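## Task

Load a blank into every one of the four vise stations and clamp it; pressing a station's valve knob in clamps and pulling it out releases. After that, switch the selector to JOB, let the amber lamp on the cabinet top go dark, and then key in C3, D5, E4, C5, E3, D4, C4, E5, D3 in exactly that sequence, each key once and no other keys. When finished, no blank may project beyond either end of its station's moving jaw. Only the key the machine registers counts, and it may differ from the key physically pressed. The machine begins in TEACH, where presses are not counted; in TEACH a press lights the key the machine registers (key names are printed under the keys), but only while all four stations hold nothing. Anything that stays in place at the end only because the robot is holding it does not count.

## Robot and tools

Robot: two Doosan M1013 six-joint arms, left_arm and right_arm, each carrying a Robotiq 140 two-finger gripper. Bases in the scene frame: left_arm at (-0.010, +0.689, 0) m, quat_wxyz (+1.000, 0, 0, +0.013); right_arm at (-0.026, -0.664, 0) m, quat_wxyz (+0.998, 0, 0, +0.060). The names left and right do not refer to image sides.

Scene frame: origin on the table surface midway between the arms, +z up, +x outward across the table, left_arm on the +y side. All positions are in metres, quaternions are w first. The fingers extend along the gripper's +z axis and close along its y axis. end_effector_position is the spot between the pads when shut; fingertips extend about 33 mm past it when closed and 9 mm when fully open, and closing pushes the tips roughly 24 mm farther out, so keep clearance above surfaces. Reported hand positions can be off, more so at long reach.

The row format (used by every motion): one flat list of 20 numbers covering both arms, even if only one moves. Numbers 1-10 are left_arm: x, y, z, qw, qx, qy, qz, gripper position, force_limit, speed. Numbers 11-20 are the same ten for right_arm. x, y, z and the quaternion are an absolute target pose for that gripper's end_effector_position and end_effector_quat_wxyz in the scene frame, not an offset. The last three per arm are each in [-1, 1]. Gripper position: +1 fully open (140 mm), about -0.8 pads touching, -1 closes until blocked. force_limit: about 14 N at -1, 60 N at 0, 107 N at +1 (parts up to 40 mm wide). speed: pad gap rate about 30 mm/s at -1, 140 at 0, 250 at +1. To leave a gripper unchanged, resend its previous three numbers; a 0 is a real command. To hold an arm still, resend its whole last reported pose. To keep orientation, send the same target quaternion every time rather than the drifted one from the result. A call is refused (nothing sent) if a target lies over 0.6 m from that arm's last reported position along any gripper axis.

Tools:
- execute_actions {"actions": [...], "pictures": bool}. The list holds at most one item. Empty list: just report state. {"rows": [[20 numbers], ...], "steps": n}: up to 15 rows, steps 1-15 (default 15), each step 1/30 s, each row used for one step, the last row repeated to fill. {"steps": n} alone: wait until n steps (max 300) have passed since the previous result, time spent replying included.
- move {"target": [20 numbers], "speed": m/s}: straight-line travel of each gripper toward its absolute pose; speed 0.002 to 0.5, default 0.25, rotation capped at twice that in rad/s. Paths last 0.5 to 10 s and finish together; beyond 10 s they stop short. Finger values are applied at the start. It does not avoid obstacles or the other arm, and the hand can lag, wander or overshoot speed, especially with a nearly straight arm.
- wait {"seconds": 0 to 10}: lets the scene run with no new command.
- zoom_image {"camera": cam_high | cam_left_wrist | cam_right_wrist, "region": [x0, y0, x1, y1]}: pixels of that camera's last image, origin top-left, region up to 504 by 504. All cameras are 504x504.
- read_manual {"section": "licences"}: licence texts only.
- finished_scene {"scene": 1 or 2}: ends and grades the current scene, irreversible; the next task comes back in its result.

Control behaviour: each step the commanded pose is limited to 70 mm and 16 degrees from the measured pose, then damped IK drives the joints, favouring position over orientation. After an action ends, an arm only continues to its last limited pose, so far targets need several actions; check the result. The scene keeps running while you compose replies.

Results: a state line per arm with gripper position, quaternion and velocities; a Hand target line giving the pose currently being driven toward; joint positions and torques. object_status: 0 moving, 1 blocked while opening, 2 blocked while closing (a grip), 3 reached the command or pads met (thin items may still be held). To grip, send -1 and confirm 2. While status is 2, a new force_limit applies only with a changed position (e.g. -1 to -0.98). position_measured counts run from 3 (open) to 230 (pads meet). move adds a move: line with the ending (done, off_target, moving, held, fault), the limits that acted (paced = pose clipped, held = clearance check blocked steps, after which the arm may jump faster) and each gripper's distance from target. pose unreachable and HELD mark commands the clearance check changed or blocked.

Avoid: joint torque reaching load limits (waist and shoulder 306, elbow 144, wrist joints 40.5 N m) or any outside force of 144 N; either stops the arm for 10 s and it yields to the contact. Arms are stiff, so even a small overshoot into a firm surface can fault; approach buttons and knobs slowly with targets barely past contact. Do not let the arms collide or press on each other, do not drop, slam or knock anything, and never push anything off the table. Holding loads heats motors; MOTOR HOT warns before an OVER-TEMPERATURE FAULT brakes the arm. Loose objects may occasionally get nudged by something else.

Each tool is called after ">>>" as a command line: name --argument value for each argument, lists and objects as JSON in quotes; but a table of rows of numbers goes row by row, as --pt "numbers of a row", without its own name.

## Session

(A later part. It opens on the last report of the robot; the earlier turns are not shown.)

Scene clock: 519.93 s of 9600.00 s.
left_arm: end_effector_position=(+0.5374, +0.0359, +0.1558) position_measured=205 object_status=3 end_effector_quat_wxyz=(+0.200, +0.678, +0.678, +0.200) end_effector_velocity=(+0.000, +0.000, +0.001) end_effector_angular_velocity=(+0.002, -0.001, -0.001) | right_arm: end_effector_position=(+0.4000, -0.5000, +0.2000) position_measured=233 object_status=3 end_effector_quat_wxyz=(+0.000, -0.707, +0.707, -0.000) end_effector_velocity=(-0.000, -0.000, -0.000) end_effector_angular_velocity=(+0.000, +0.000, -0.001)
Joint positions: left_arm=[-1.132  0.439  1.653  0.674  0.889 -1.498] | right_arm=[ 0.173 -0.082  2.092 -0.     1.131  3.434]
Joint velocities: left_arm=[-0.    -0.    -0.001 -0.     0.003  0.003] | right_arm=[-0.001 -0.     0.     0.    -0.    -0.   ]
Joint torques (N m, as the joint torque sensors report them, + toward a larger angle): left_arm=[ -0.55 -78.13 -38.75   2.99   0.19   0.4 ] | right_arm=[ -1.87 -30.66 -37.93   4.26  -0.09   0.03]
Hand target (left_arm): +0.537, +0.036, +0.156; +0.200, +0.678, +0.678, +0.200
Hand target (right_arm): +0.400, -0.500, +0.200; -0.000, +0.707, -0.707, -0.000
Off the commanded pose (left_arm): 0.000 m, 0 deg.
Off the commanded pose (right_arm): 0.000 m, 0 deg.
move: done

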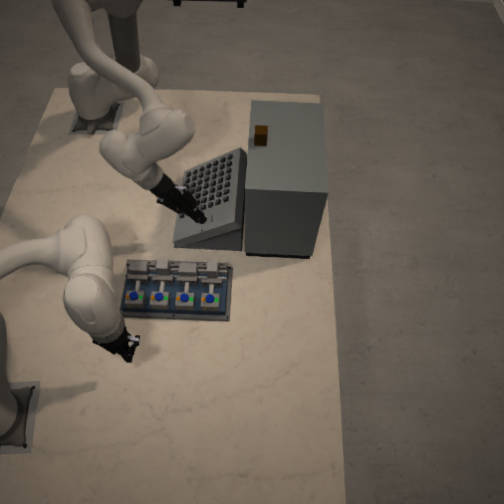

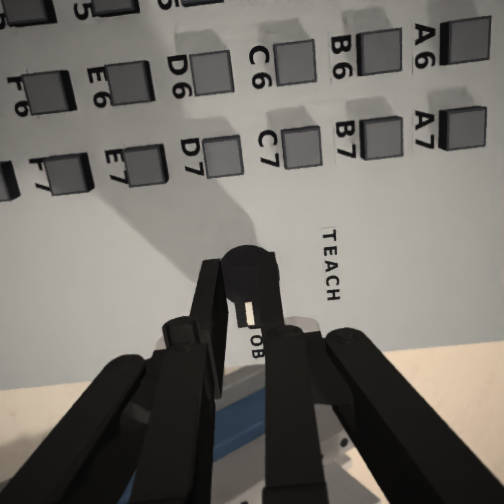

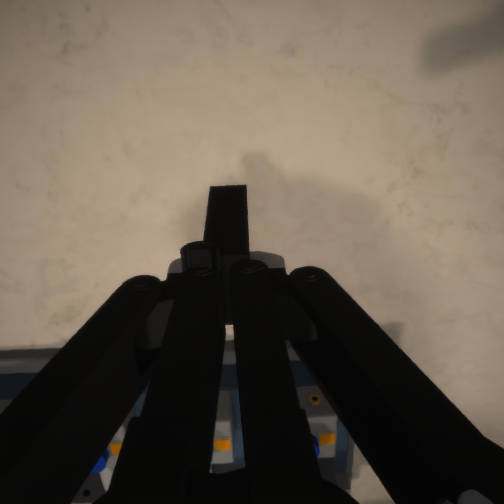

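Lamp out. Retract and press.

>>> move --target '[0.518,0.036,0.186,0.2,0.678,0.678,0.2,-0.5,-0.5,0,0.4,-0.5,0.2,0,0.7071,-0.7071,0,-1,0,-0.5]' --speed 0.05

>>> move --target '[0.585,0.23,0.215,0.2588,0,0.9659,0,-1,0,-0.5,0.4,-0.5,0.2,0,0.7071,-0.7071,0,-1,0,-0.5]' --speed 0.3

>>> move --target '[0.5957,0.23,0.1958,0.2588,0,0.9659,0,-1,0,-0.5,0.4,-0.5,0.2,0,0.7071,-0.7071,0,-1,0,-0.5]' --speed 0.05

>>> move --target '[0.6007,0.23,0.1871,0.2588,0,0.9659,0,-1,0,-0.5,0.4,-0.5,0.2,0,0.7071,-0.7071,0,-1,0,-0.5]' --speed 0.015

>>> move --target '[0.5957,0.23,0.1958,0.2588,0,0.9659,0,-1,0,-0.5,0.4,-0.5,0.2,0,0.7071,-0.7071,0,-1,0,-0.5]' --speed 0.05

>>> move --target '[0.5672,0.162,0.1773,0.2588,0,0.9659,0,-1,0,-0.5,0.4,-0.5,0.2,0,0.7071,-0.7071,0,-1,0,-0.5]' --speed 0.08

>>> move --target '[0.5720,0.162,0.1690,0.2588,0,0.9659,0,-1,0,-0.5,0.4,-0.5,0.2,0,0.7071,-0.7071,0,-1,0,-0.5]' --speed 0.015

>>> move --target '[0.5672,0.162,0.1773,0.2588,0,0.9659,0,-1,0,-0.5,0.4,-0.5,0.2,0,0.7071,-0.7071,0,-1,0,-0.5]' --speed 0.05

>>> move --target '[0.5387,0.196,0.1588,0.2588,0,0.9659,0,-1,0,-0.5,0.4,-0.5,0.2,0,0.7071,-0.7071,0,-1,0,-0.5]' --speed 0.08

>>> move --target '[0.5436,0.196,0.1503,0.2588,0,0.9659,0,-1,0,-0.5,0.4,-0.5,0.2,0,0.7071,-0.7071,0,-1,0,-0.5]' --speed 0.015

>>> move --target '[0.5387,0.196,0.1588,0.2588,0,0.9659,0,-1,0,-0.5,0.4,-0.5,0.2,0,0.7071,-0.7071,0,-1,0,-0.5]' --speed 0.05

>>> move --target '[0.5957,0.162,0.1958,0.2588,0,0.9659,0,-1,0,-0.5,0.4,-0.5,0.2,0,0.7071,-0.7071,0,-1,0,-0.5]' --speed 0.08

>>> move --target '[0.6005,0.162,0.1875,0.2588,0,0.9659,0,-1,0,-0.5,0.4,-0.5,0.2,0,0.7071,-0.7071,0,-1,0,-0.5]' --speed 0.015

>>> move --target '[0.5957,0.162,0.1958,0.2588,0,0.9659,0,-1,0,-0.5,0.4,-0.5,0.2,0,0.7071,-0.7071,0,-1,0,-0.5]' --speed 0.05

Scene clock: 544.50 s of 9600.00 s.
left_arm: end_effector_position=(+0.5180, +0.0360, +0.1860) position_measured=192 object_status=3 end_effector_quat_wxyz=(+0.200, +0.678, +0.678, +0.200) end_effector_velocity=(-0.001, +0.000, +0.001) end_effector_angular_velocity=(-0.001, +0.001, +0.000) | right_arm: end_effector_position=(+0.4000, -0.5000, +0.2000) position_measured=233 object_status=3 end_effector_quat_wxyz=(+0.000, -0.707, +0.707, +0.000) end_effector_velocity=(-0.000, -0.000, -0.000) end_effector_angular_velocity=(+0.000, +0.001, -0.000)
Joint positions: left_arm=[-1.155  0.403  1.647  0.655  0.936 -1.485] | right_arm=[ 0.173 -0.082  2.092  0.     1.131  3.434]
Joint velocities: left_arm=[-0.    -0.001  0.    -0.002  0.     0.   ] | right_arm=[-0.  0.  0.  0.  0.  0.]
Joint torques (N m, as the joint torque sensors report them, + toward a larger angle): left_arm=[  1.37 -76.77 -40.55   3.82   0.53   0.23] | right_arm=[ -2.91 -31.21 -37.84   4.34  -0.23   0.13]
Hand target (left_arm): +0.518, +0.036, +0.186; +0.200, +0.678, +0.678, +0.200
Hand target (right_arm): +0.400, -0.500, +0.200; -0.000, +0.707, -0.707, -0.000
Off the commanded pose (left_arm): 0.000 m, 0 deg.
Off the commanded pose (right_arm): 0.000 m, 0 deg.
After step 90, 20.57 s passed at rest.
move: done

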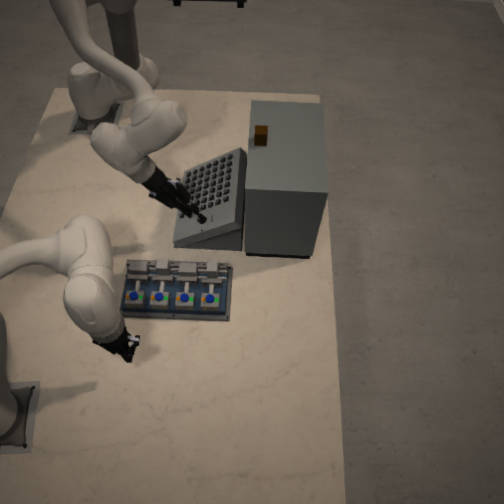

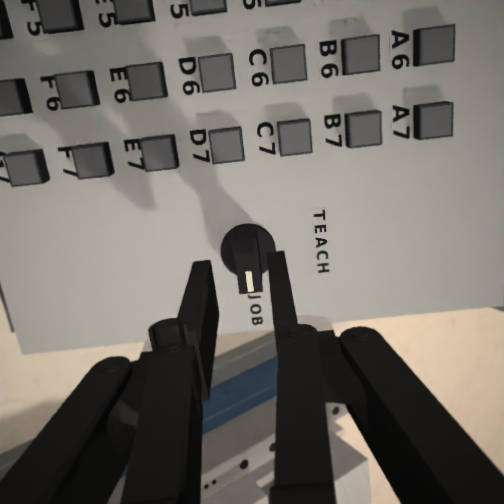

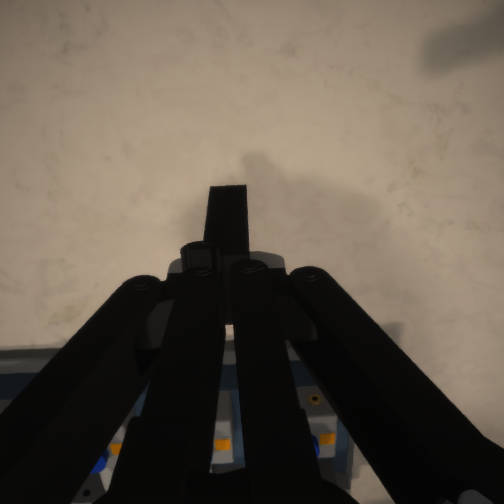

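Scene clock: 547.53 s of 9600.00 s.
left_arm: end_effector_position=(+0.5854, +0.2301, +0.2151) position_measured=233 object_status=3 end_effector_quat_wxyz=(+0.259, +0.000, +0.966, +0.000) end_effector_velocity=(+0.000, +0.000, +0.000) end_effector_angular_velocity=(-0.002, -0.001, +0.001) | right_arm: end_effector_position=(+0.4000, -0.5000, +0.2000) position_measured=233 object_status=3 end_effector_quat_wxyz=(+0.000, -0.707, +0.707, -0.000) end_effector_velocity=(+0.000, +0.000, +0.000) end_effector_angular_velocity=(+0.000, -0.001, -0.000)
Joint positions: left_arm=[-0.901  0.212  1.834  0.551  0.821 -2.77 ] | right_arm=[ 0.173 -0.082  2.092  0.     1.131  3.434]
Joint velocities: left_arm=[ 0.001 -0.001  0.001 -0.    -0.002 -0.002] | right_arm=[-0. -0. -0.  0. -0.  0.]
Joint torques (N m, as the joint torque sensors report them, + toward a larger angle): left_arm=[  0.96 -58.48 -40.54   3.77   0.1    0.12] | right_arm=[ -2.58 -30.34 -37.8    4.35  -0.17   0.28]
Hand target (left_arm): +0.585, +0.230, +0.215; +0.259, +0.000, +0.966, +0.000
Hand target (right_arm): +0.400, -0.500, +0.200; -0.000, +0.707, -0.707, -0.000
Off the commanded pose (left_arm): 0.000 m, 0 deg.
Off the commanded pose (right_arm): 0.000 m, 0 deg.
move: done

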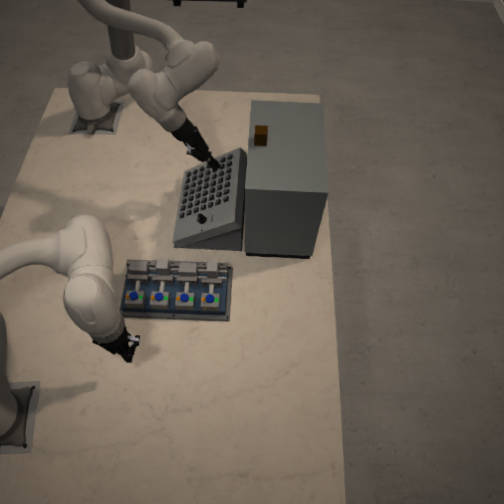

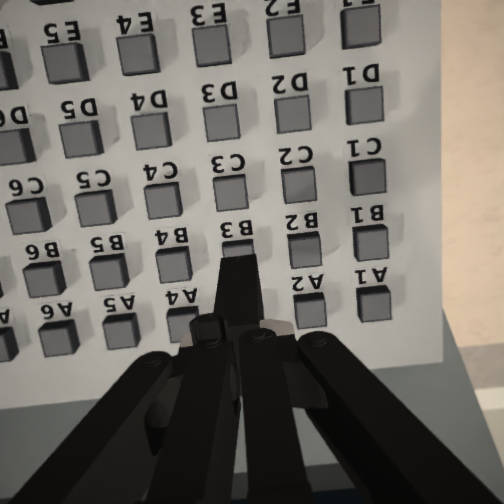

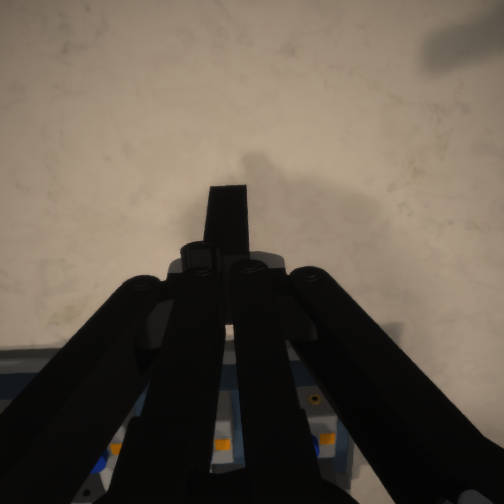

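Scene clock: 548.27 s of 9600.00 s.
left_arm: end_effector_position=(+0.5957, +0.2300, +0.1958) position_measured=233 object_status=3 end_effector_quat_wxyz=(+0.259, +0.000, +0.966, -0.000) end_effector_velocity=(+0.001, +0.002, -0.001) end_effector_angular_velocity=(+0.003, +0.000, +0.003) | right_arm: end_effector_position=(+0.4000, -0.5000, +0.2000) position_measured=233 object_status=3 end_effector_quat_wxyz=(+0.000, -0.707, +0.707, +0.000) end_effector_velocity=(-0.000, +0.000, -0.000) end_effector_angular_velocity=(-0.000, +0.001, +0.000)
Joint positions: left_arm=[-0.888  0.237  1.84   0.564  0.788 -2.781] | right_arm=[ 0.173 -0.082  2.092  0.     1.131  3.434]
Joint velocities: left_arm=[ 0.003  0.002  0.     0.002  0.001 -0.001] | right_arm=[ 0. -0.  0. -0.  0.  0.]
Joint torques (N m, as the joint torque sensors report them, + toward a larger angle): left_arm=[  0.49 -59.79 -40.2    3.75   0.14   0.04] | right_arm=[ -2.26 -30.41 -38.19   4.35  -0.23   0.23]
Hand target (left_arm): +0.596, +0.230, +0.196; +0.259, +0.000, +0.966, -0.000
Hand target (right_arm): +0.400, -0.500, +0.200; -0.000, +0.707, -0.707, -0.000
Off the commanded pose (left_arm): 0.000 m, 0 deg.
Off the commanded pose (right_arm): 0.000 m, 0 deg.
move: done

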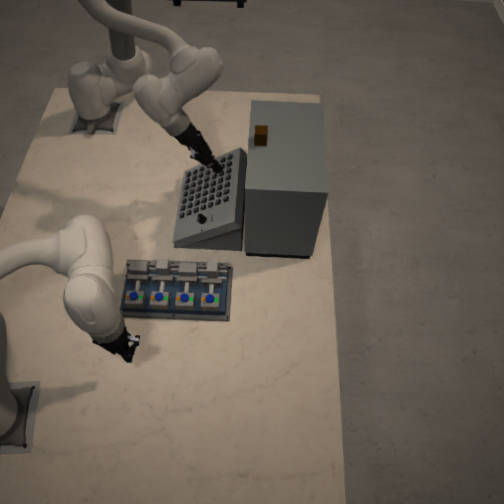

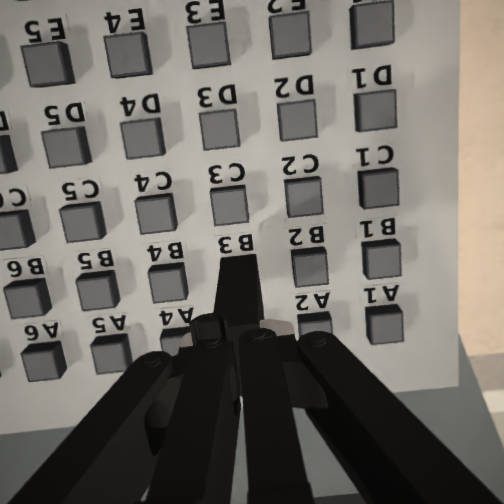

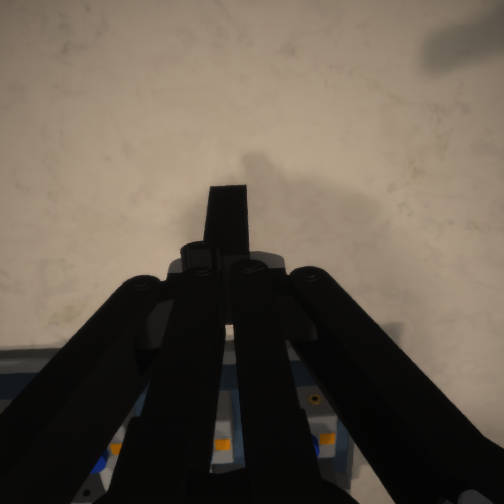

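Scene clock: 549.17 s of 9600.00 s.
left_arm: end_effector_position=(+0.6007, +0.2300, +0.1872) position_measured=233 object_status=3 end_effector_quat_wxyz=(+0.259, -0.000, +0.966, -0.000) end_effector_velocity=(+0.000, +0.001, -0.000) end_effector_angular_velocity=(+0.001, +0.000, +0.000) | right_arm: end_effector_position=(+0.4000, -0.5000, +0.2000) position_measured=233 object_status=3 end_effector_quat_wxyz=(+0.000, -0.707, +0.707, +0.000) end_effector_velocity=(+0.000, +0.000, +0.000) end_effector_angular_velocity=(+0.000, -0.001, +0.000)
Joint positions: left_arm=[-0.883  0.249  1.842  0.571  0.774 -2.785] | right_arm=[ 0.173 -0.082  2.092  0.     1.131  3.434]
Joint velocities: left_arm=[ 0.     0.     0.     0.001  0.    -0.   ] | right_arm=[-0.    -0.    -0.001 -0.    -0.    -0.   ]
Joint torques (N m, as the joint torque sensors report them, + toward a larger angle): left_arm=[  4.53 -52.21 -36.02   3.66  -0.54   0.25] | right_arm=[ -2.22 -30.44 -38.32   4.24  -0.26   0.23]
Hand target (left_arm): +0.601, +0.230, +0.187; +0.259, +0.000, +0.966, -0.000
Hand target (right_arm): +0.400, -0.500, +0.200; -0.000, +0.707, -0.707, -0.000
Off the commanded pose (left_arm): 0.000 m, 0 deg.
Off the commanded pose (right_arm): 0.000 m, 0 deg.
move: done

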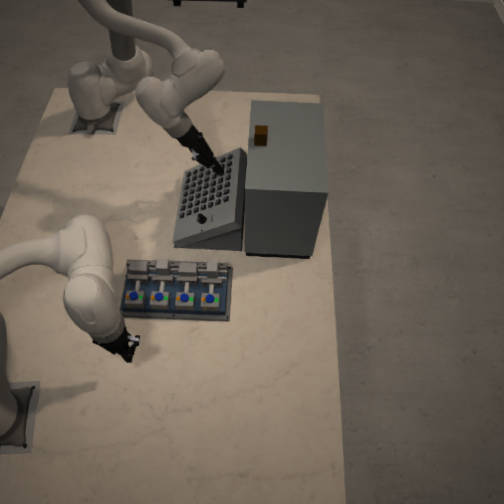

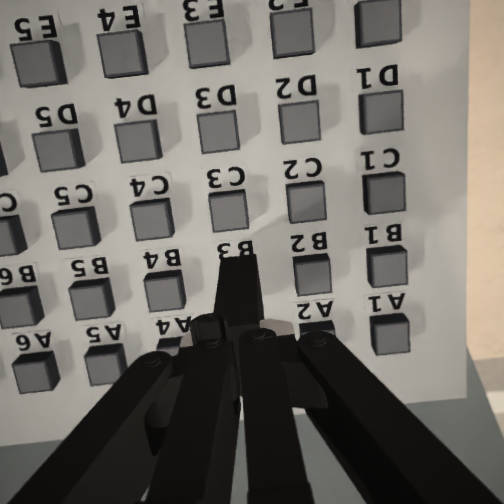

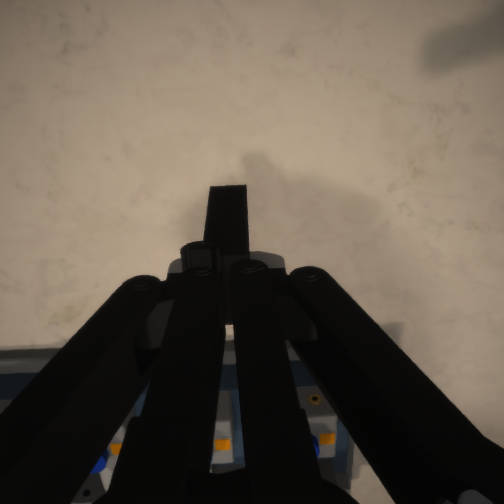

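Scene clock: 549.87 s of 9600.00 s.
left_arm: end_effector_position=(+0.5957, +0.2300, +0.1958) position_measured=233 object_status=3 end_effector_quat_wxyz=(+0.259, -0.000, +0.966, +0.000) end_effector_velocity=(-0.000, -0.001, +0.000) end_effector_angular_velocity=(-0.000, -0.000, -0.001) | right_arm: end_effector_position=(+0.4000, -0.5000, +0.2000) position_measured=233 object_status=3 end_effector_quat_wxyz=(+0.000, -0.707, +0.707, -0.000) end_effector_velocity=(-0.001, +0.001, -0.001) end_effector_angular_velocity=(-0.000, +0.001, +0.002)
Joint positions: left_arm=[-0.888  0.237  1.84   0.565  0.788 -2.781] | right_arm=[ 0.173 -0.082  2.092  0.     1.131  3.434]
Joint velocities: left_arm=[-0.001  0.    -0.    -0.    -0.     0.   ] | right_arm=[ 0.002 -0.     0.002 -0.    -0.    -0.   ]
Joint torques (N m, as the joint torque sensors report them, + toward a larger angle): left_arm=[  1.3  -60.76 -39.92   3.69   0.04   0.15] | right_arm=[ -2.6  -30.92 -37.43   4.59  -0.09   0.22]
Hand target (left_arm): +0.596, +0.230, +0.196; +0.259, -0.000, +0.966, +0.000
Hand target (right_arm): +0.400, -0.500, +0.200; -0.000, +0.707, -0.707, -0.000
Off the commanded pose (left_arm): 0.000 m, 0 deg.
Off the commanded pose (right_arm): 0.000 m, 0 deg.
move: done

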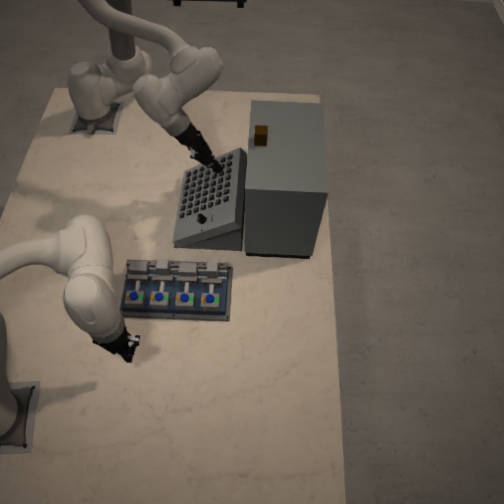

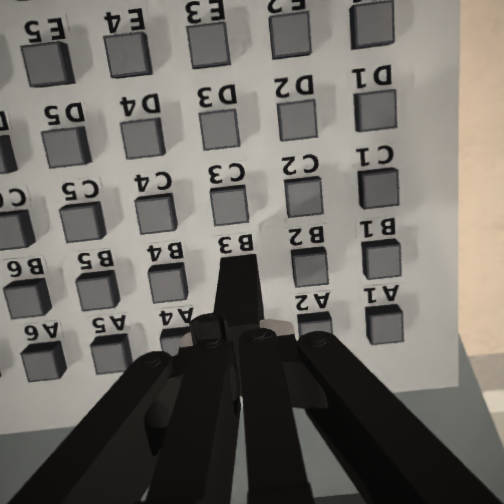

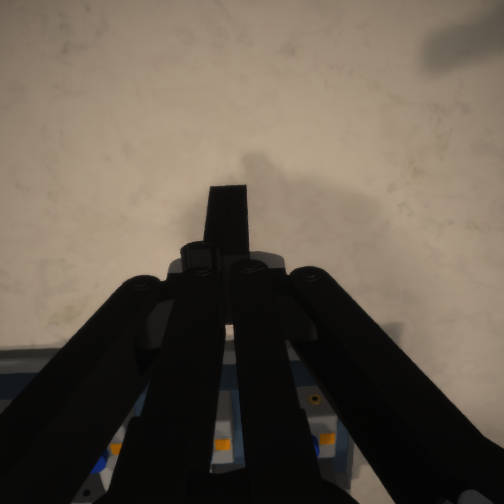

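Scene clock: 551.13 s of 9600.00 s.
left_arm: end_effector_position=(+0.5671, +0.1620, +0.1773) position_measured=233 object_status=3 end_effector_quat_wxyz=(+0.259, -0.000, +0.966, -0.000) end_effector_velocity=(-0.001, -0.000, -0.002) end_effector_angular_velocity=(+0.001, +0.002, -0.001) | right_arm: end_effector_position=(+0.4000, -0.5000, +0.2000) position_measured=233 object_status=3 end_effector_quat_wxyz=(+0.000, -0.707, +0.707, -0.000) end_effector_velocity=(+0.000, -0.000, +0.000) end_effector_angular_velocity=(+0.000, -0.000, -0.000)
Joint positions: left_arm=[-0.987  0.3    1.795  0.594  0.821 -2.893] | right_arm=[ 0.173 -0.082  2.092  0.     1.131  3.434]
Joint velocities: left_arm=[-0.001  0.001  0.002 -0.001 -0.001 -0.001] | right_arm=[-0.001 -0.    -0.    -0.    -0.    -0.   ]
Joint torques (N m, as the joint torque sensors report them, + toward a larger angle): left_arm=[  1.64 -66.29 -39.67   3.69   0.27  -0.09] | right_arm=[ -1.49 -32.22 -37.92   4.36  -0.07   0.19]
Hand target (left_arm): +0.567, +0.162, +0.177; +0.259, +0.000, +0.966, -0.000
Hand target (right_arm): +0.400, -0.500, +0.200; -0.000, +0.707, -0.707, -0.000
Off the commanded pose (left_arm): 0.000 m, 0 deg.
Off the commanded pose (right_arm): 0.000 m, 0 deg.
move: done

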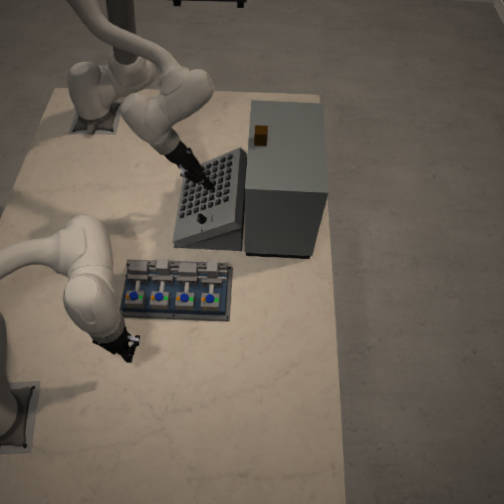

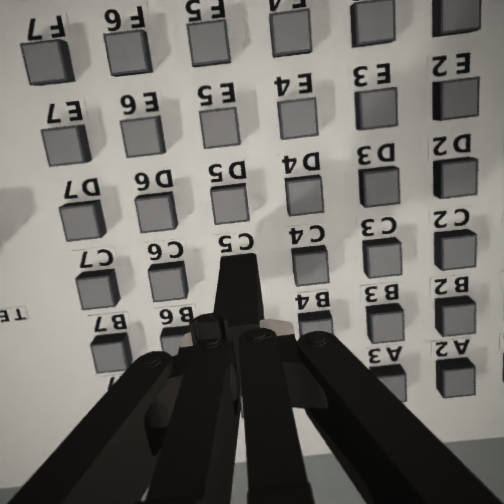

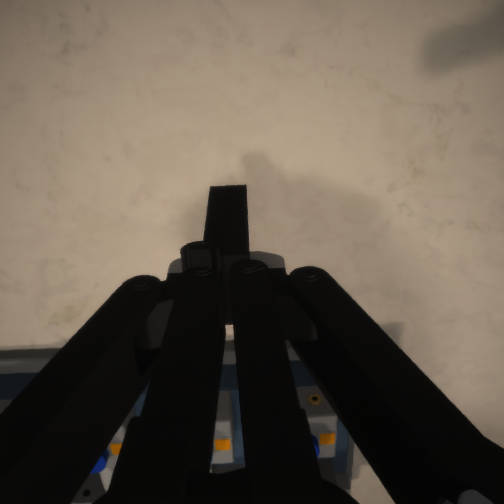

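Scene clock: 552.00 s of 9600.00 s.
left_arm: end_effector_position=(+0.5720, +0.1620, +0.1691) position_measured=233 object_status=3 end_effector_quat_wxyz=(+0.259, -0.000, +0.966, -0.000) end_effector_velocity=(+0.001, +0.001, -0.000) end_effector_angular_velocity=(-0.000, -0.000, +0.001) | right_arm: end_effector_position=(+0.4000, -0.5000, +0.2000) position_measured=233 object_status=3 end_effector_quat_wxyz=(+0.000, -0.707, +0.707, +0.000) end_effector_velocity=(+0.001, -0.000, +0.000) end_effector_angular_velocity=(+0.000, -0.001, -0.001)
Joint positions: left_arm=[-0.981  0.311  1.796  0.6    0.808 -2.897] | right_arm=[ 0.173 -0.082  2.092  0.     1.131  3.434]
Joint velocities: left_arm=[ 0.002  0.001 -0.     0.001 -0.001 -0.   ] | right_arm=[-0.001 -0.    -0.001 -0.    -0.     0.   ]
Joint torques (N m, as the joint torque sensors report them, + toward a larger angle): left_arm=[  3.66 -57.91 -35.69   3.86  -0.34   0.2 ] | right_arm=[ -1.85 -31.18 -38.06   4.12  -0.22   0.19]
Hand target (left_arm): +0.572, +0.162, +0.169; +0.259, +0.000, +0.966, -0.000
Hand target (right_arm): +0.400, -0.500, +0.200; -0.000, +0.707, -0.707, -0.000
Off the commanded pose (left_arm): 0.000 m, 0 deg.
Off the commanded pose (right_arm): 0.000 m, 0 deg.
move: done

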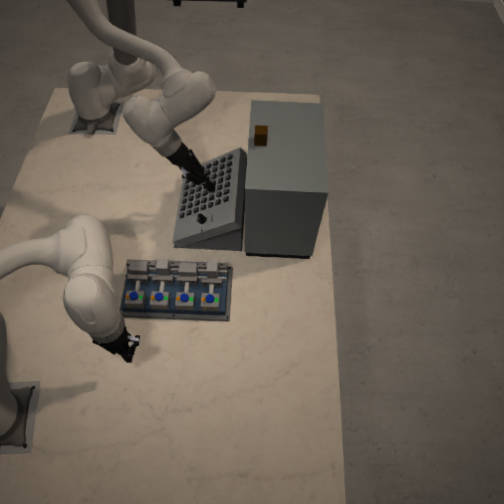

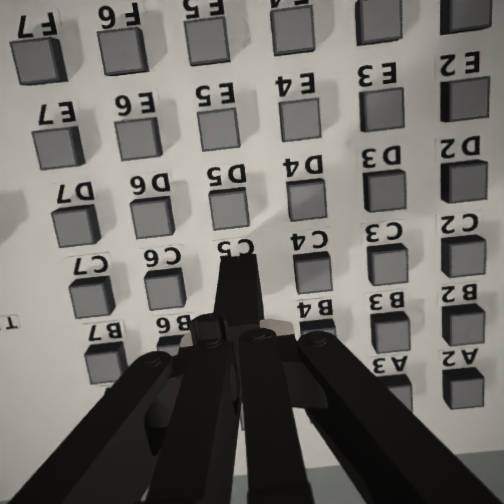

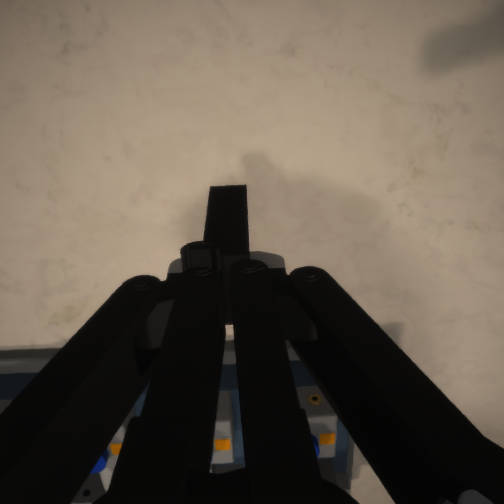

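Scene clock: 552.70 s of 9600.00 s.
left_arm: end_effector_position=(+0.5672, +0.1620, +0.1773) position_measured=233 object_status=3 end_effector_quat_wxyz=(+0.259, -0.000, +0.966, +0.000) end_effector_velocity=(-0.001, -0.001, -0.001) end_effector_angular_velocity=(+0.001, +0.000, -0.003) | right_arm: end_effector_position=(+0.4000, -0.5000, +0.2000) position_measured=233 object_status=3 end_effector_quat_wxyz=(+0.000, -0.707, +0.707, -0.000) end_effector_velocity=(+0.000, -0.001, -0.000) end_effector_angular_velocity=(-0.000, +0.001, -0.002)
Joint positions: left_arm=[-0.987  0.3    1.794  0.594  0.821 -2.893] | right_arm=[ 0.173 -0.082  2.092  0.     1.131  3.434]
Joint velocities: left_arm=[-0.002  0.001  0.     0.001 -0.001  0.   ] | right_arm=[-0.002  0.     0.     0.     0.     0.   ]
Joint torques (N m, as the joint torque sensors report them, + toward a larger angle): left_arm=[  1.01 -65.34 -39.58   3.66   0.35   0.15] | right_arm=[ -1.86 -30.55 -37.86   4.31  -0.12   0.23]
Hand target (left_arm): +0.567, +0.162, +0.177; +0.259, -0.000, +0.966, +0.000
Hand target (right_arm): +0.400, -0.500, +0.200; -0.000, +0.707, -0.707, -0.000
Off the commanded pose (left_arm): 0.000 m, 0 deg.
Off the commanded pose (right_arm): 0.000 m, 0 deg.
move: done

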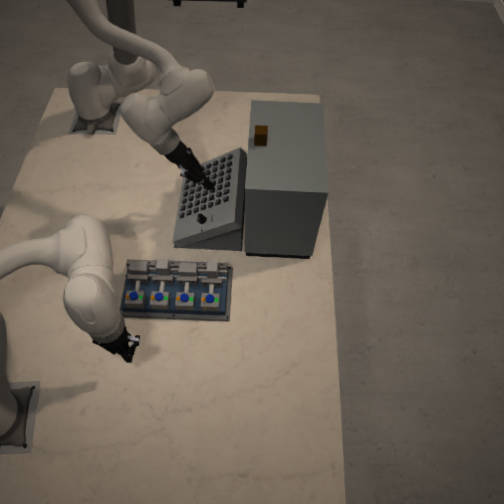

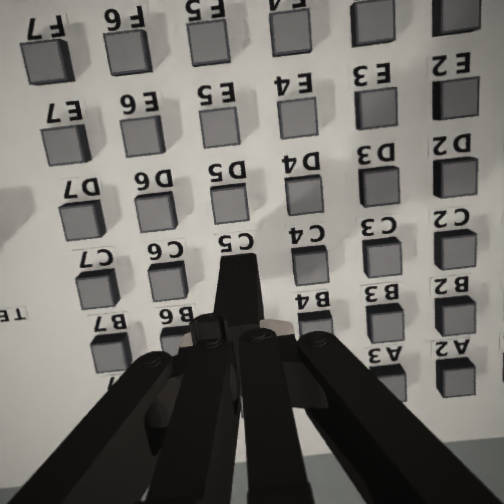

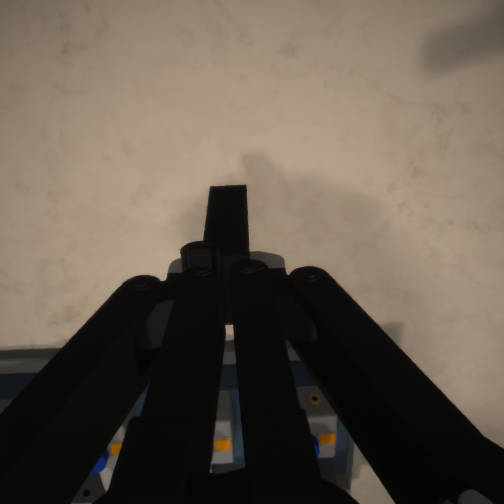

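Scene clock: 553.60 s of 9600.00 s.
left_arm: end_effector_position=(+0.5387, +0.1960, +0.1588) position_measured=233 object_status=3 end_effector_quat_wxyz=(+0.259, +0.000, +0.966, -0.000) end_effector_velocity=(+0.001, +0.001, +0.001) end_effector_angular_velocity=(-0.001, -0.001, +0.002) | right_arm: end_effector_position=(+0.4000, -0.5000, +0.2000) position_measured=233 object_status=3 end_effector_quat_wxyz=(+0.000, -0.707, +0.707, -0.000) end_effector_velocity=(-0.000, +0.000, -0.000) end_effector_angular_velocity=(-0.000, +0.000, +0.001)
Joint positions: left_arm=[-0.993  0.253  1.897  0.626  0.779 -2.943] | right_arm=[ 0.173 -0.082  2.092  0.     1.131  3.434]
Joint velocities: left_arm=[ 0.001 -0.001 -0.     0.001  0.    -0.001] | right_arm=[ 0.001  0.     0.    -0.    -0.    -0.   ]
Joint torques (N m, as the joint torque sensors report them, + toward a larger angle): left_arm=[ -0.02 -60.76 -39.8    3.52   0.32   0.31] | right_arm=[ -1.96 -30.42 -37.95   4.27  -0.07   0.08]
Hand target (left_arm): +0.539, +0.196, +0.159; +0.259, +0.000, +0.966, -0.000
Hand target (right_arm): +0.400, -0.500, +0.200; -0.000, +0.707, -0.707, -0.000
Off the commanded pose (left_arm): 0.000 m, 0 deg.
Off the commanded pose (right_arm): 0.000 m, 0 deg.
move: done

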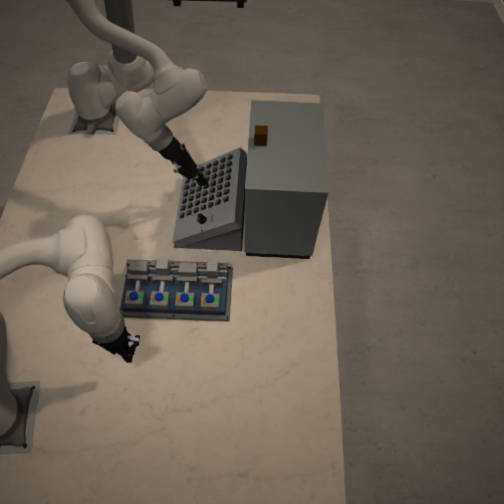

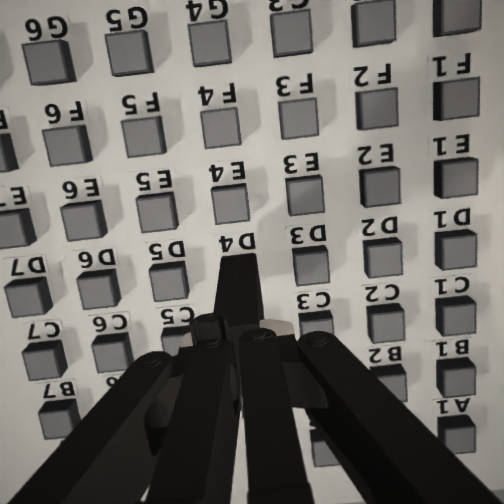

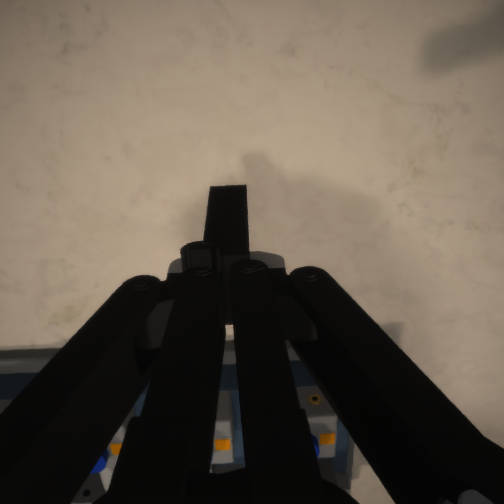

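Scene clock: 554.47 s of 9600.00 s.
left_arm: end_effector_position=(+0.5436, +0.1960, +0.1504) position_measured=233 object_status=3 end_effector_quat_wxyz=(+0.259, +0.000, +0.966, -0.000) end_effector_velocity=(+0.000, -0.001, +0.002) end_effector_angular_velocity=(-0.001, -0.004, -0.004) | right_arm: end_effector_position=(+0.4000, -0.5000, +0.2000) position_measured=233 object_status=3 end_effector_quat_wxyz=(+0.000, -0.707, +0.707, -0.000) end_effector_velocity=(-0.000, +0.000, -0.000) end_effector_angular_velocity=(-0.000, +0.000, +0.001)
Joint positions: left_arm=[-0.987  0.265  1.899  0.633  0.764 -2.949] | right_arm=[ 0.173 -0.082  2.092  0.     1.131  3.434]
Joint velocities: left_arm=[-0.002 -0.001 -0.     0.004 -0.001 -0.   ] | right_arm=[ 0.001  0.     0.    -0.    -0.     0.   ]
Joint torques (N m, as the joint torque sensors report them, + toward a larger angle): left_arm=[  3.31 -55.25 -35.67   3.42  -0.01   0.17] | right_arm=[ -2.4  -30.7  -38.1    4.13  -0.13   0.16]
Hand target (left_arm): +0.544, +0.196, +0.150; +0.259, +0.000, +0.966, -0.000
Hand target (right_arm): +0.400, -0.500, +0.200; -0.000, +0.707, -0.707, -0.000
Off the commanded pose (left_arm): 0.000 m, 0 deg.
Off the commanded pose (right_arm): 0.000 m, 0 deg.
move: done

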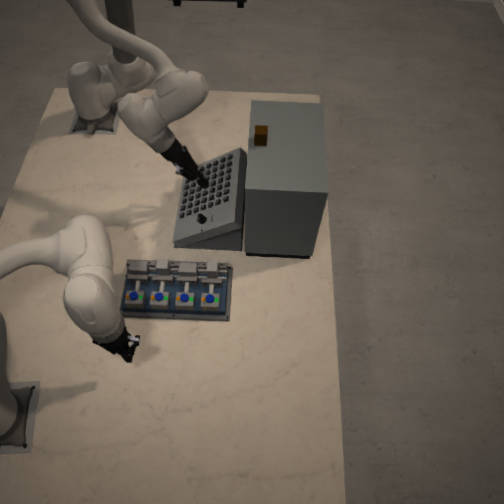

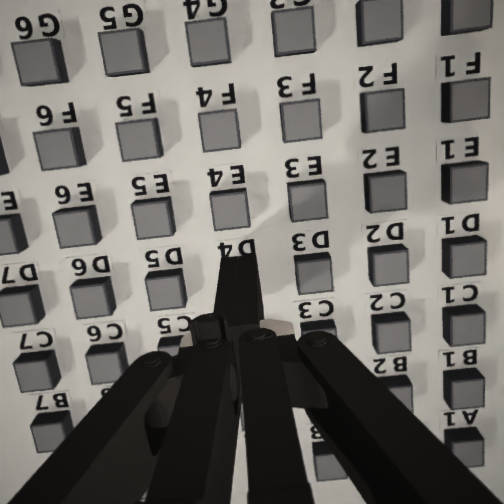

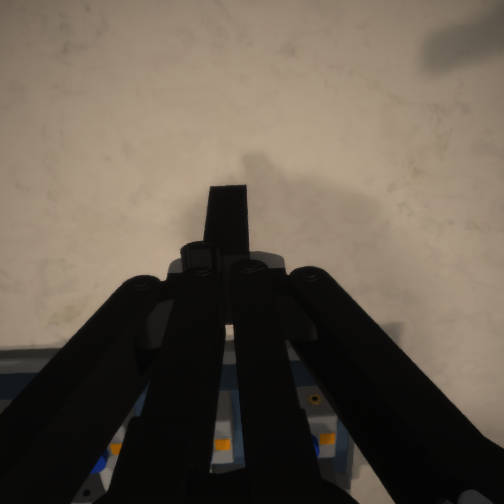

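Scene clock: 555.17 s of 9600.00 s.
left_arm: end_effector_position=(+0.5387, +0.1960, +0.1588) position_measured=233 object_status=3 end_effector_quat_wxyz=(+0.259, -0.000, +0.966, +0.000) end_effector_velocity=(+0.000, +0.000, -0.001) end_effector_angular_velocity=(+0.002, +0.000, -0.000) | right_arm: end_effector_position=(+0.4000, -0.5000, +0.2000) position_measured=233 object_status=3 end_effector_quat_wxyz=(+0.000, -0.707, +0.707, +0.000) end_effector_velocity=(-0.000, -0.000, -0.000) end_effector_angular_velocity=(-0.000, +0.000, -0.000)
Joint positions: left_arm=[-0.993  0.253  1.897  0.626  0.779 -2.944] | right_arm=[ 0.173 -0.082  2.092  0.     1.131  3.434]
Joint velocities: left_arm=[0.    0.001 0.    0.    0.001 0.001] | right_arm=[-0.  0.  0. -0. -0. -0.]
Joint torques (N m, as the joint torque sensors report them, + toward a larger angle): left_arm=[ -0.02 -61.44 -38.8    3.56   0.31   0.11] | right_arm=[ -2.01 -32.38 -37.95   4.27   0.02   0.22]
Hand target (left_arm): +0.539, +0.196, +0.159; +0.259, -0.000, +0.966, +0.000
Hand target (right_arm): +0.400, -0.500, +0.200; -0.000, +0.707, -0.707, -0.000
Off the commanded pose (left_arm): 0.000 m, 0 deg.
Off the commanded pose (right_arm): 0.000 m, 0 deg.
move: done

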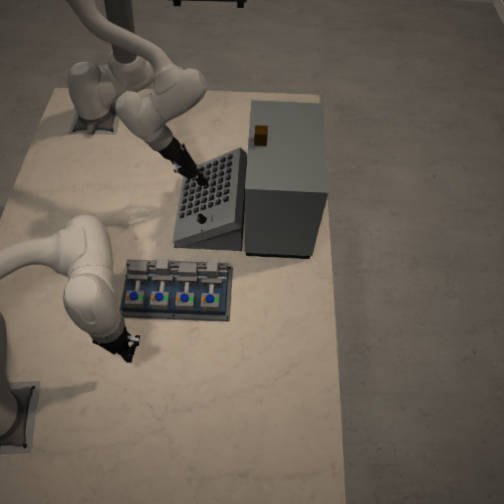

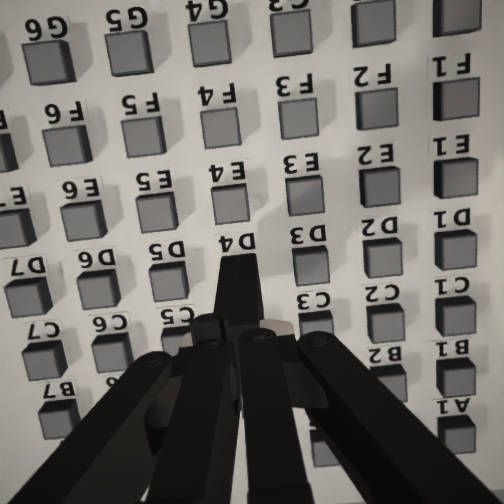

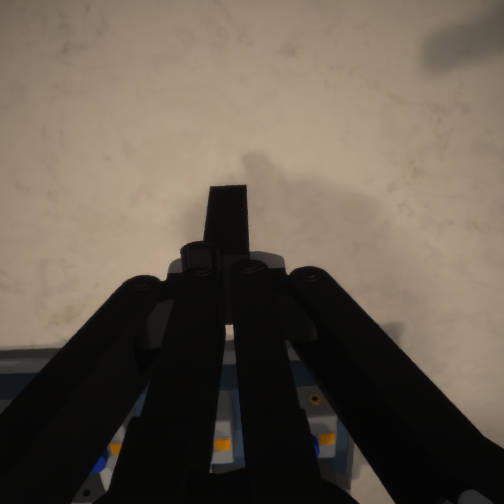

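Scene clock: 556.43 s of 9600.00 s.
left_arm: end_effector_position=(+0.5957, +0.1620, +0.1957) position_measured=233 object_status=3 end_effector_quat_wxyz=(+0.259, -0.000, +0.966, +0.000) end_effector_velocity=(+0.000, +0.001, +0.001) end_effector_angular_velocity=(+0.001, -0.001, -0.000) | right_arm: end_effector_position=(+0.4000, -0.5000, +0.2000) position_measured=233 object_status=3 end_effector_quat_wxyz=(-0.000, -0.707, +0.707, -0.000) end_effector_velocity=(-0.000, +0.000, +0.000) end_effector_angular_velocity=(-0.000, +0.000, +0.001)
Joint positions: left_arm=[-0.953  0.311  1.741  0.567  0.84  -2.829] | right_arm=[ 0.173 -0.082  2.092 -0.     1.131  3.434]
Joint velocities: left_arm=[ 0.    -0.001 -0.001  0.001  0.002  0.001] | right_arm=[ 0.001 -0.    -0.    -0.     0.     0.   ]
Joint torques (N m, as the joint torque sensors report them, + toward a larger angle): left_arm=[  1.25 -67.25 -40.4    3.89   0.28   0.24] | right_arm=[ -2.08 -31.23 -38.19   4.28  -0.22   0.13]
Hand target (left_arm): +0.596, +0.162, +0.196; +0.259, -0.000, +0.966, +0.000
Hand target (right_arm): +0.400, -0.500, +0.200; -0.000, +0.707, -0.707, -0.000
Off the commanded pose (left_arm): 0.000 m, 0 deg.
Off the commanded pose (right_arm): 0.000 m, 0 deg.
move: done

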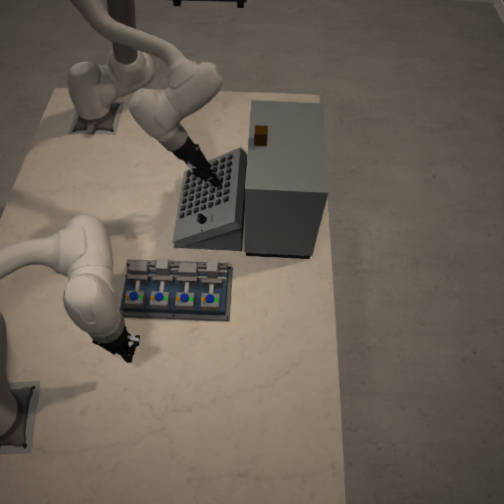

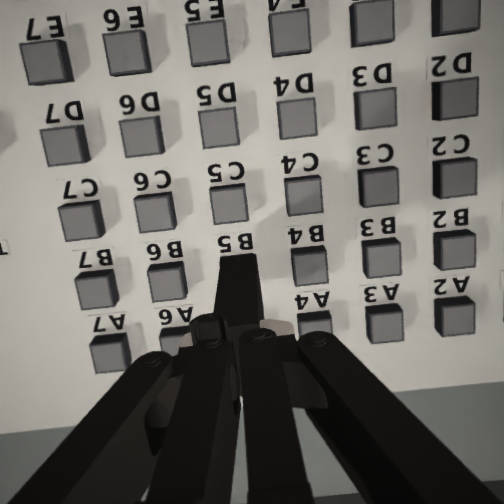

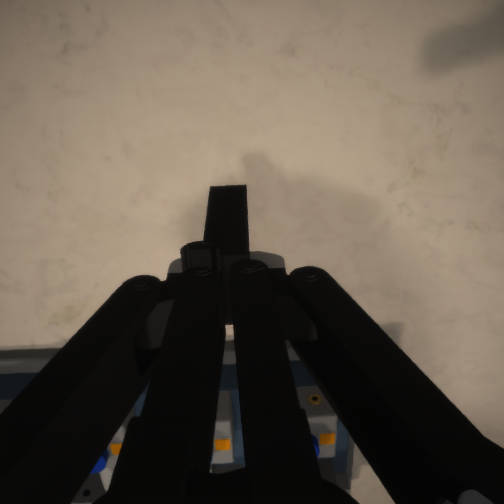

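Scene clock: 557.30 s of 9600.00 s.
left_arm: end_effector_position=(+0.6005, +0.1620, +0.1876) position_measured=233 object_status=3 end_effector_quat_wxyz=(+0.259, -0.000, +0.966, -0.000) end_effector_velocity=(-0.000, -0.000, -0.000) end_effector_angular_velocity=(-0.002, +0.001, +0.001) | right_arm: end_effector_position=(+0.4000, -0.5000, +0.2000) position_measured=233 object_status=3 end_effector_quat_wxyz=(+0.000, -0.707, +0.707, -0.000) end_effector_velocity=(+0.000, +0.001, +0.000) end_effector_angular_velocity=(-0.000, -0.000, +0.001)
Joint positions: left_arm=[-0.947  0.322  1.743  0.571  0.827 -2.832] | right_arm=[ 0.173 -0.082  2.092  0.     1.131  3.434]
Joint velocities: left_arm=[ 0.    -0.     0.    -0.003 -0.001  0.   ] | right_arm=[ 0.002  0.    -0.001 -0.    -0.     0.   ]
Joint torques (N m, as the joint torque sensors report them, + toward a larger angle): left_arm=[  5.3  -56.41 -35.46   3.94  -0.6    0.26] | right_arm=[ -0.8  -31.11 -37.75   4.26  -0.13   0.22]
Hand target (left_arm): +0.600, +0.162, +0.187; +0.259, +0.000, +0.966, -0.000
Hand target (right_arm): +0.400, -0.500, +0.200; -0.000, +0.707, -0.707, -0.000
Off the commanded pose (left_arm): 0.000 m, 0 deg.
Off the commanded pose (right_arm): 0.000 m, 0 deg.
move: done

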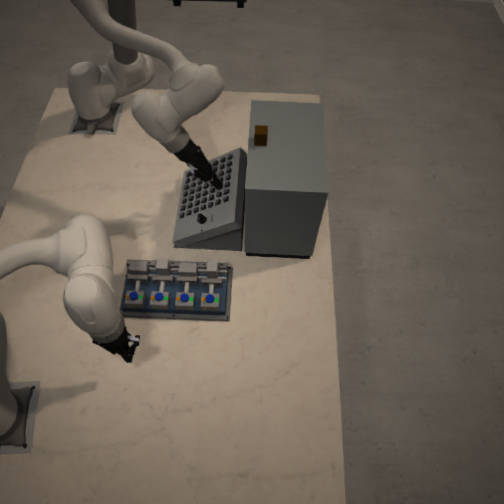

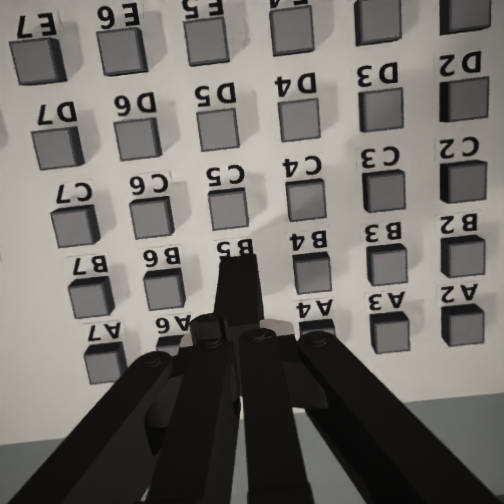

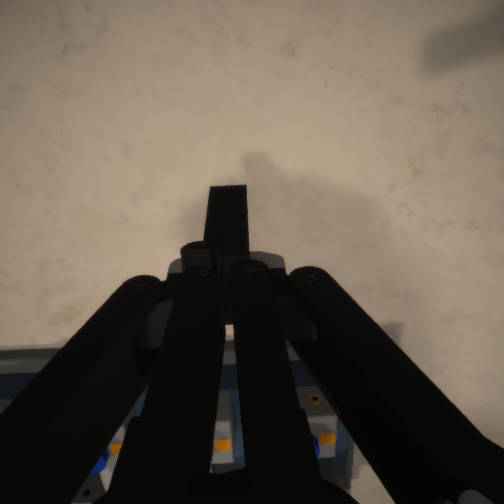

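Scene clock: 558.00 s of 9600.00 s.
left_arm: end_effector_position=(+0.5957, +0.1620, +0.1958) position_measured=233 object_status=3 end_effector_quat_wxyz=(+0.259, -0.000, +0.966, +0.000) end_effector_velocity=(-0.002, -0.001, -0.001) end_effector_angular_velocity=(+0.001, +0.001, -0.003) | right_arm: end_effector_position=(+0.4000, -0.5000, +0.2000) position_measured=233 object_status=3 end_effector_quat_wxyz=(+0.000, -0.707, +0.707, +0.000) end_effector_velocity=(-0.000, -0.000, -0.000) end_effector_angular_velocity=(-0.000, +0.001, -0.001)
Joint positions: left_arm=[-0.953  0.311  1.741  0.567  0.84  -2.828] | right_arm=[ 0.173 -0.082  2.092  0.     1.131  3.434]
Joint velocities: left_arm=[-0.002  0.001  0.001 -0.     0.     0.   ] | right_arm=[-0.     0.001  0.     0.     0.     0.   ]
Joint torques (N m, as the joint torque sensors report them, + toward a larger angle): left_arm=[  1.41 -67.67 -40.52   3.77   0.2    0.24] | right_arm=[ -2.06 -31.87 -37.76   4.35  -0.1    0.22]
Hand target (left_arm): +0.596, +0.162, +0.196; +0.259, -0.000, +0.966, +0.000
Hand target (right_arm): +0.400, -0.500, +0.200; -0.000, +0.707, -0.707, -0.000
Off the commanded pose (left_arm): 0.000 m, 0 deg.
Off the commanded pose (right_arm): 0.000 m, 0 deg.
move: done

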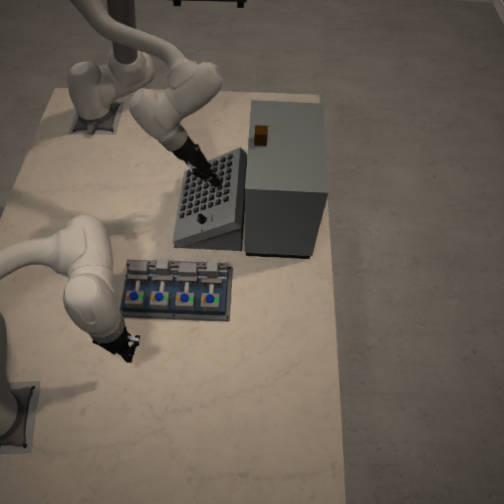

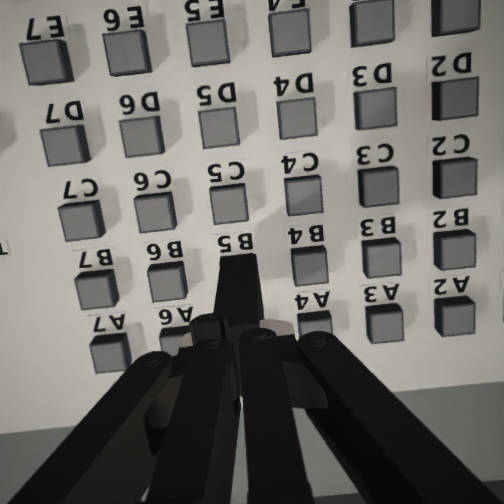

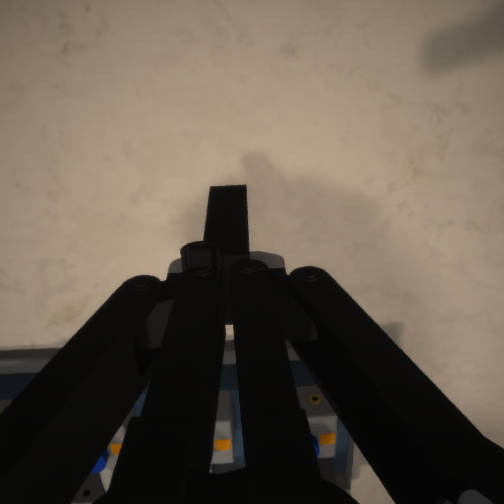

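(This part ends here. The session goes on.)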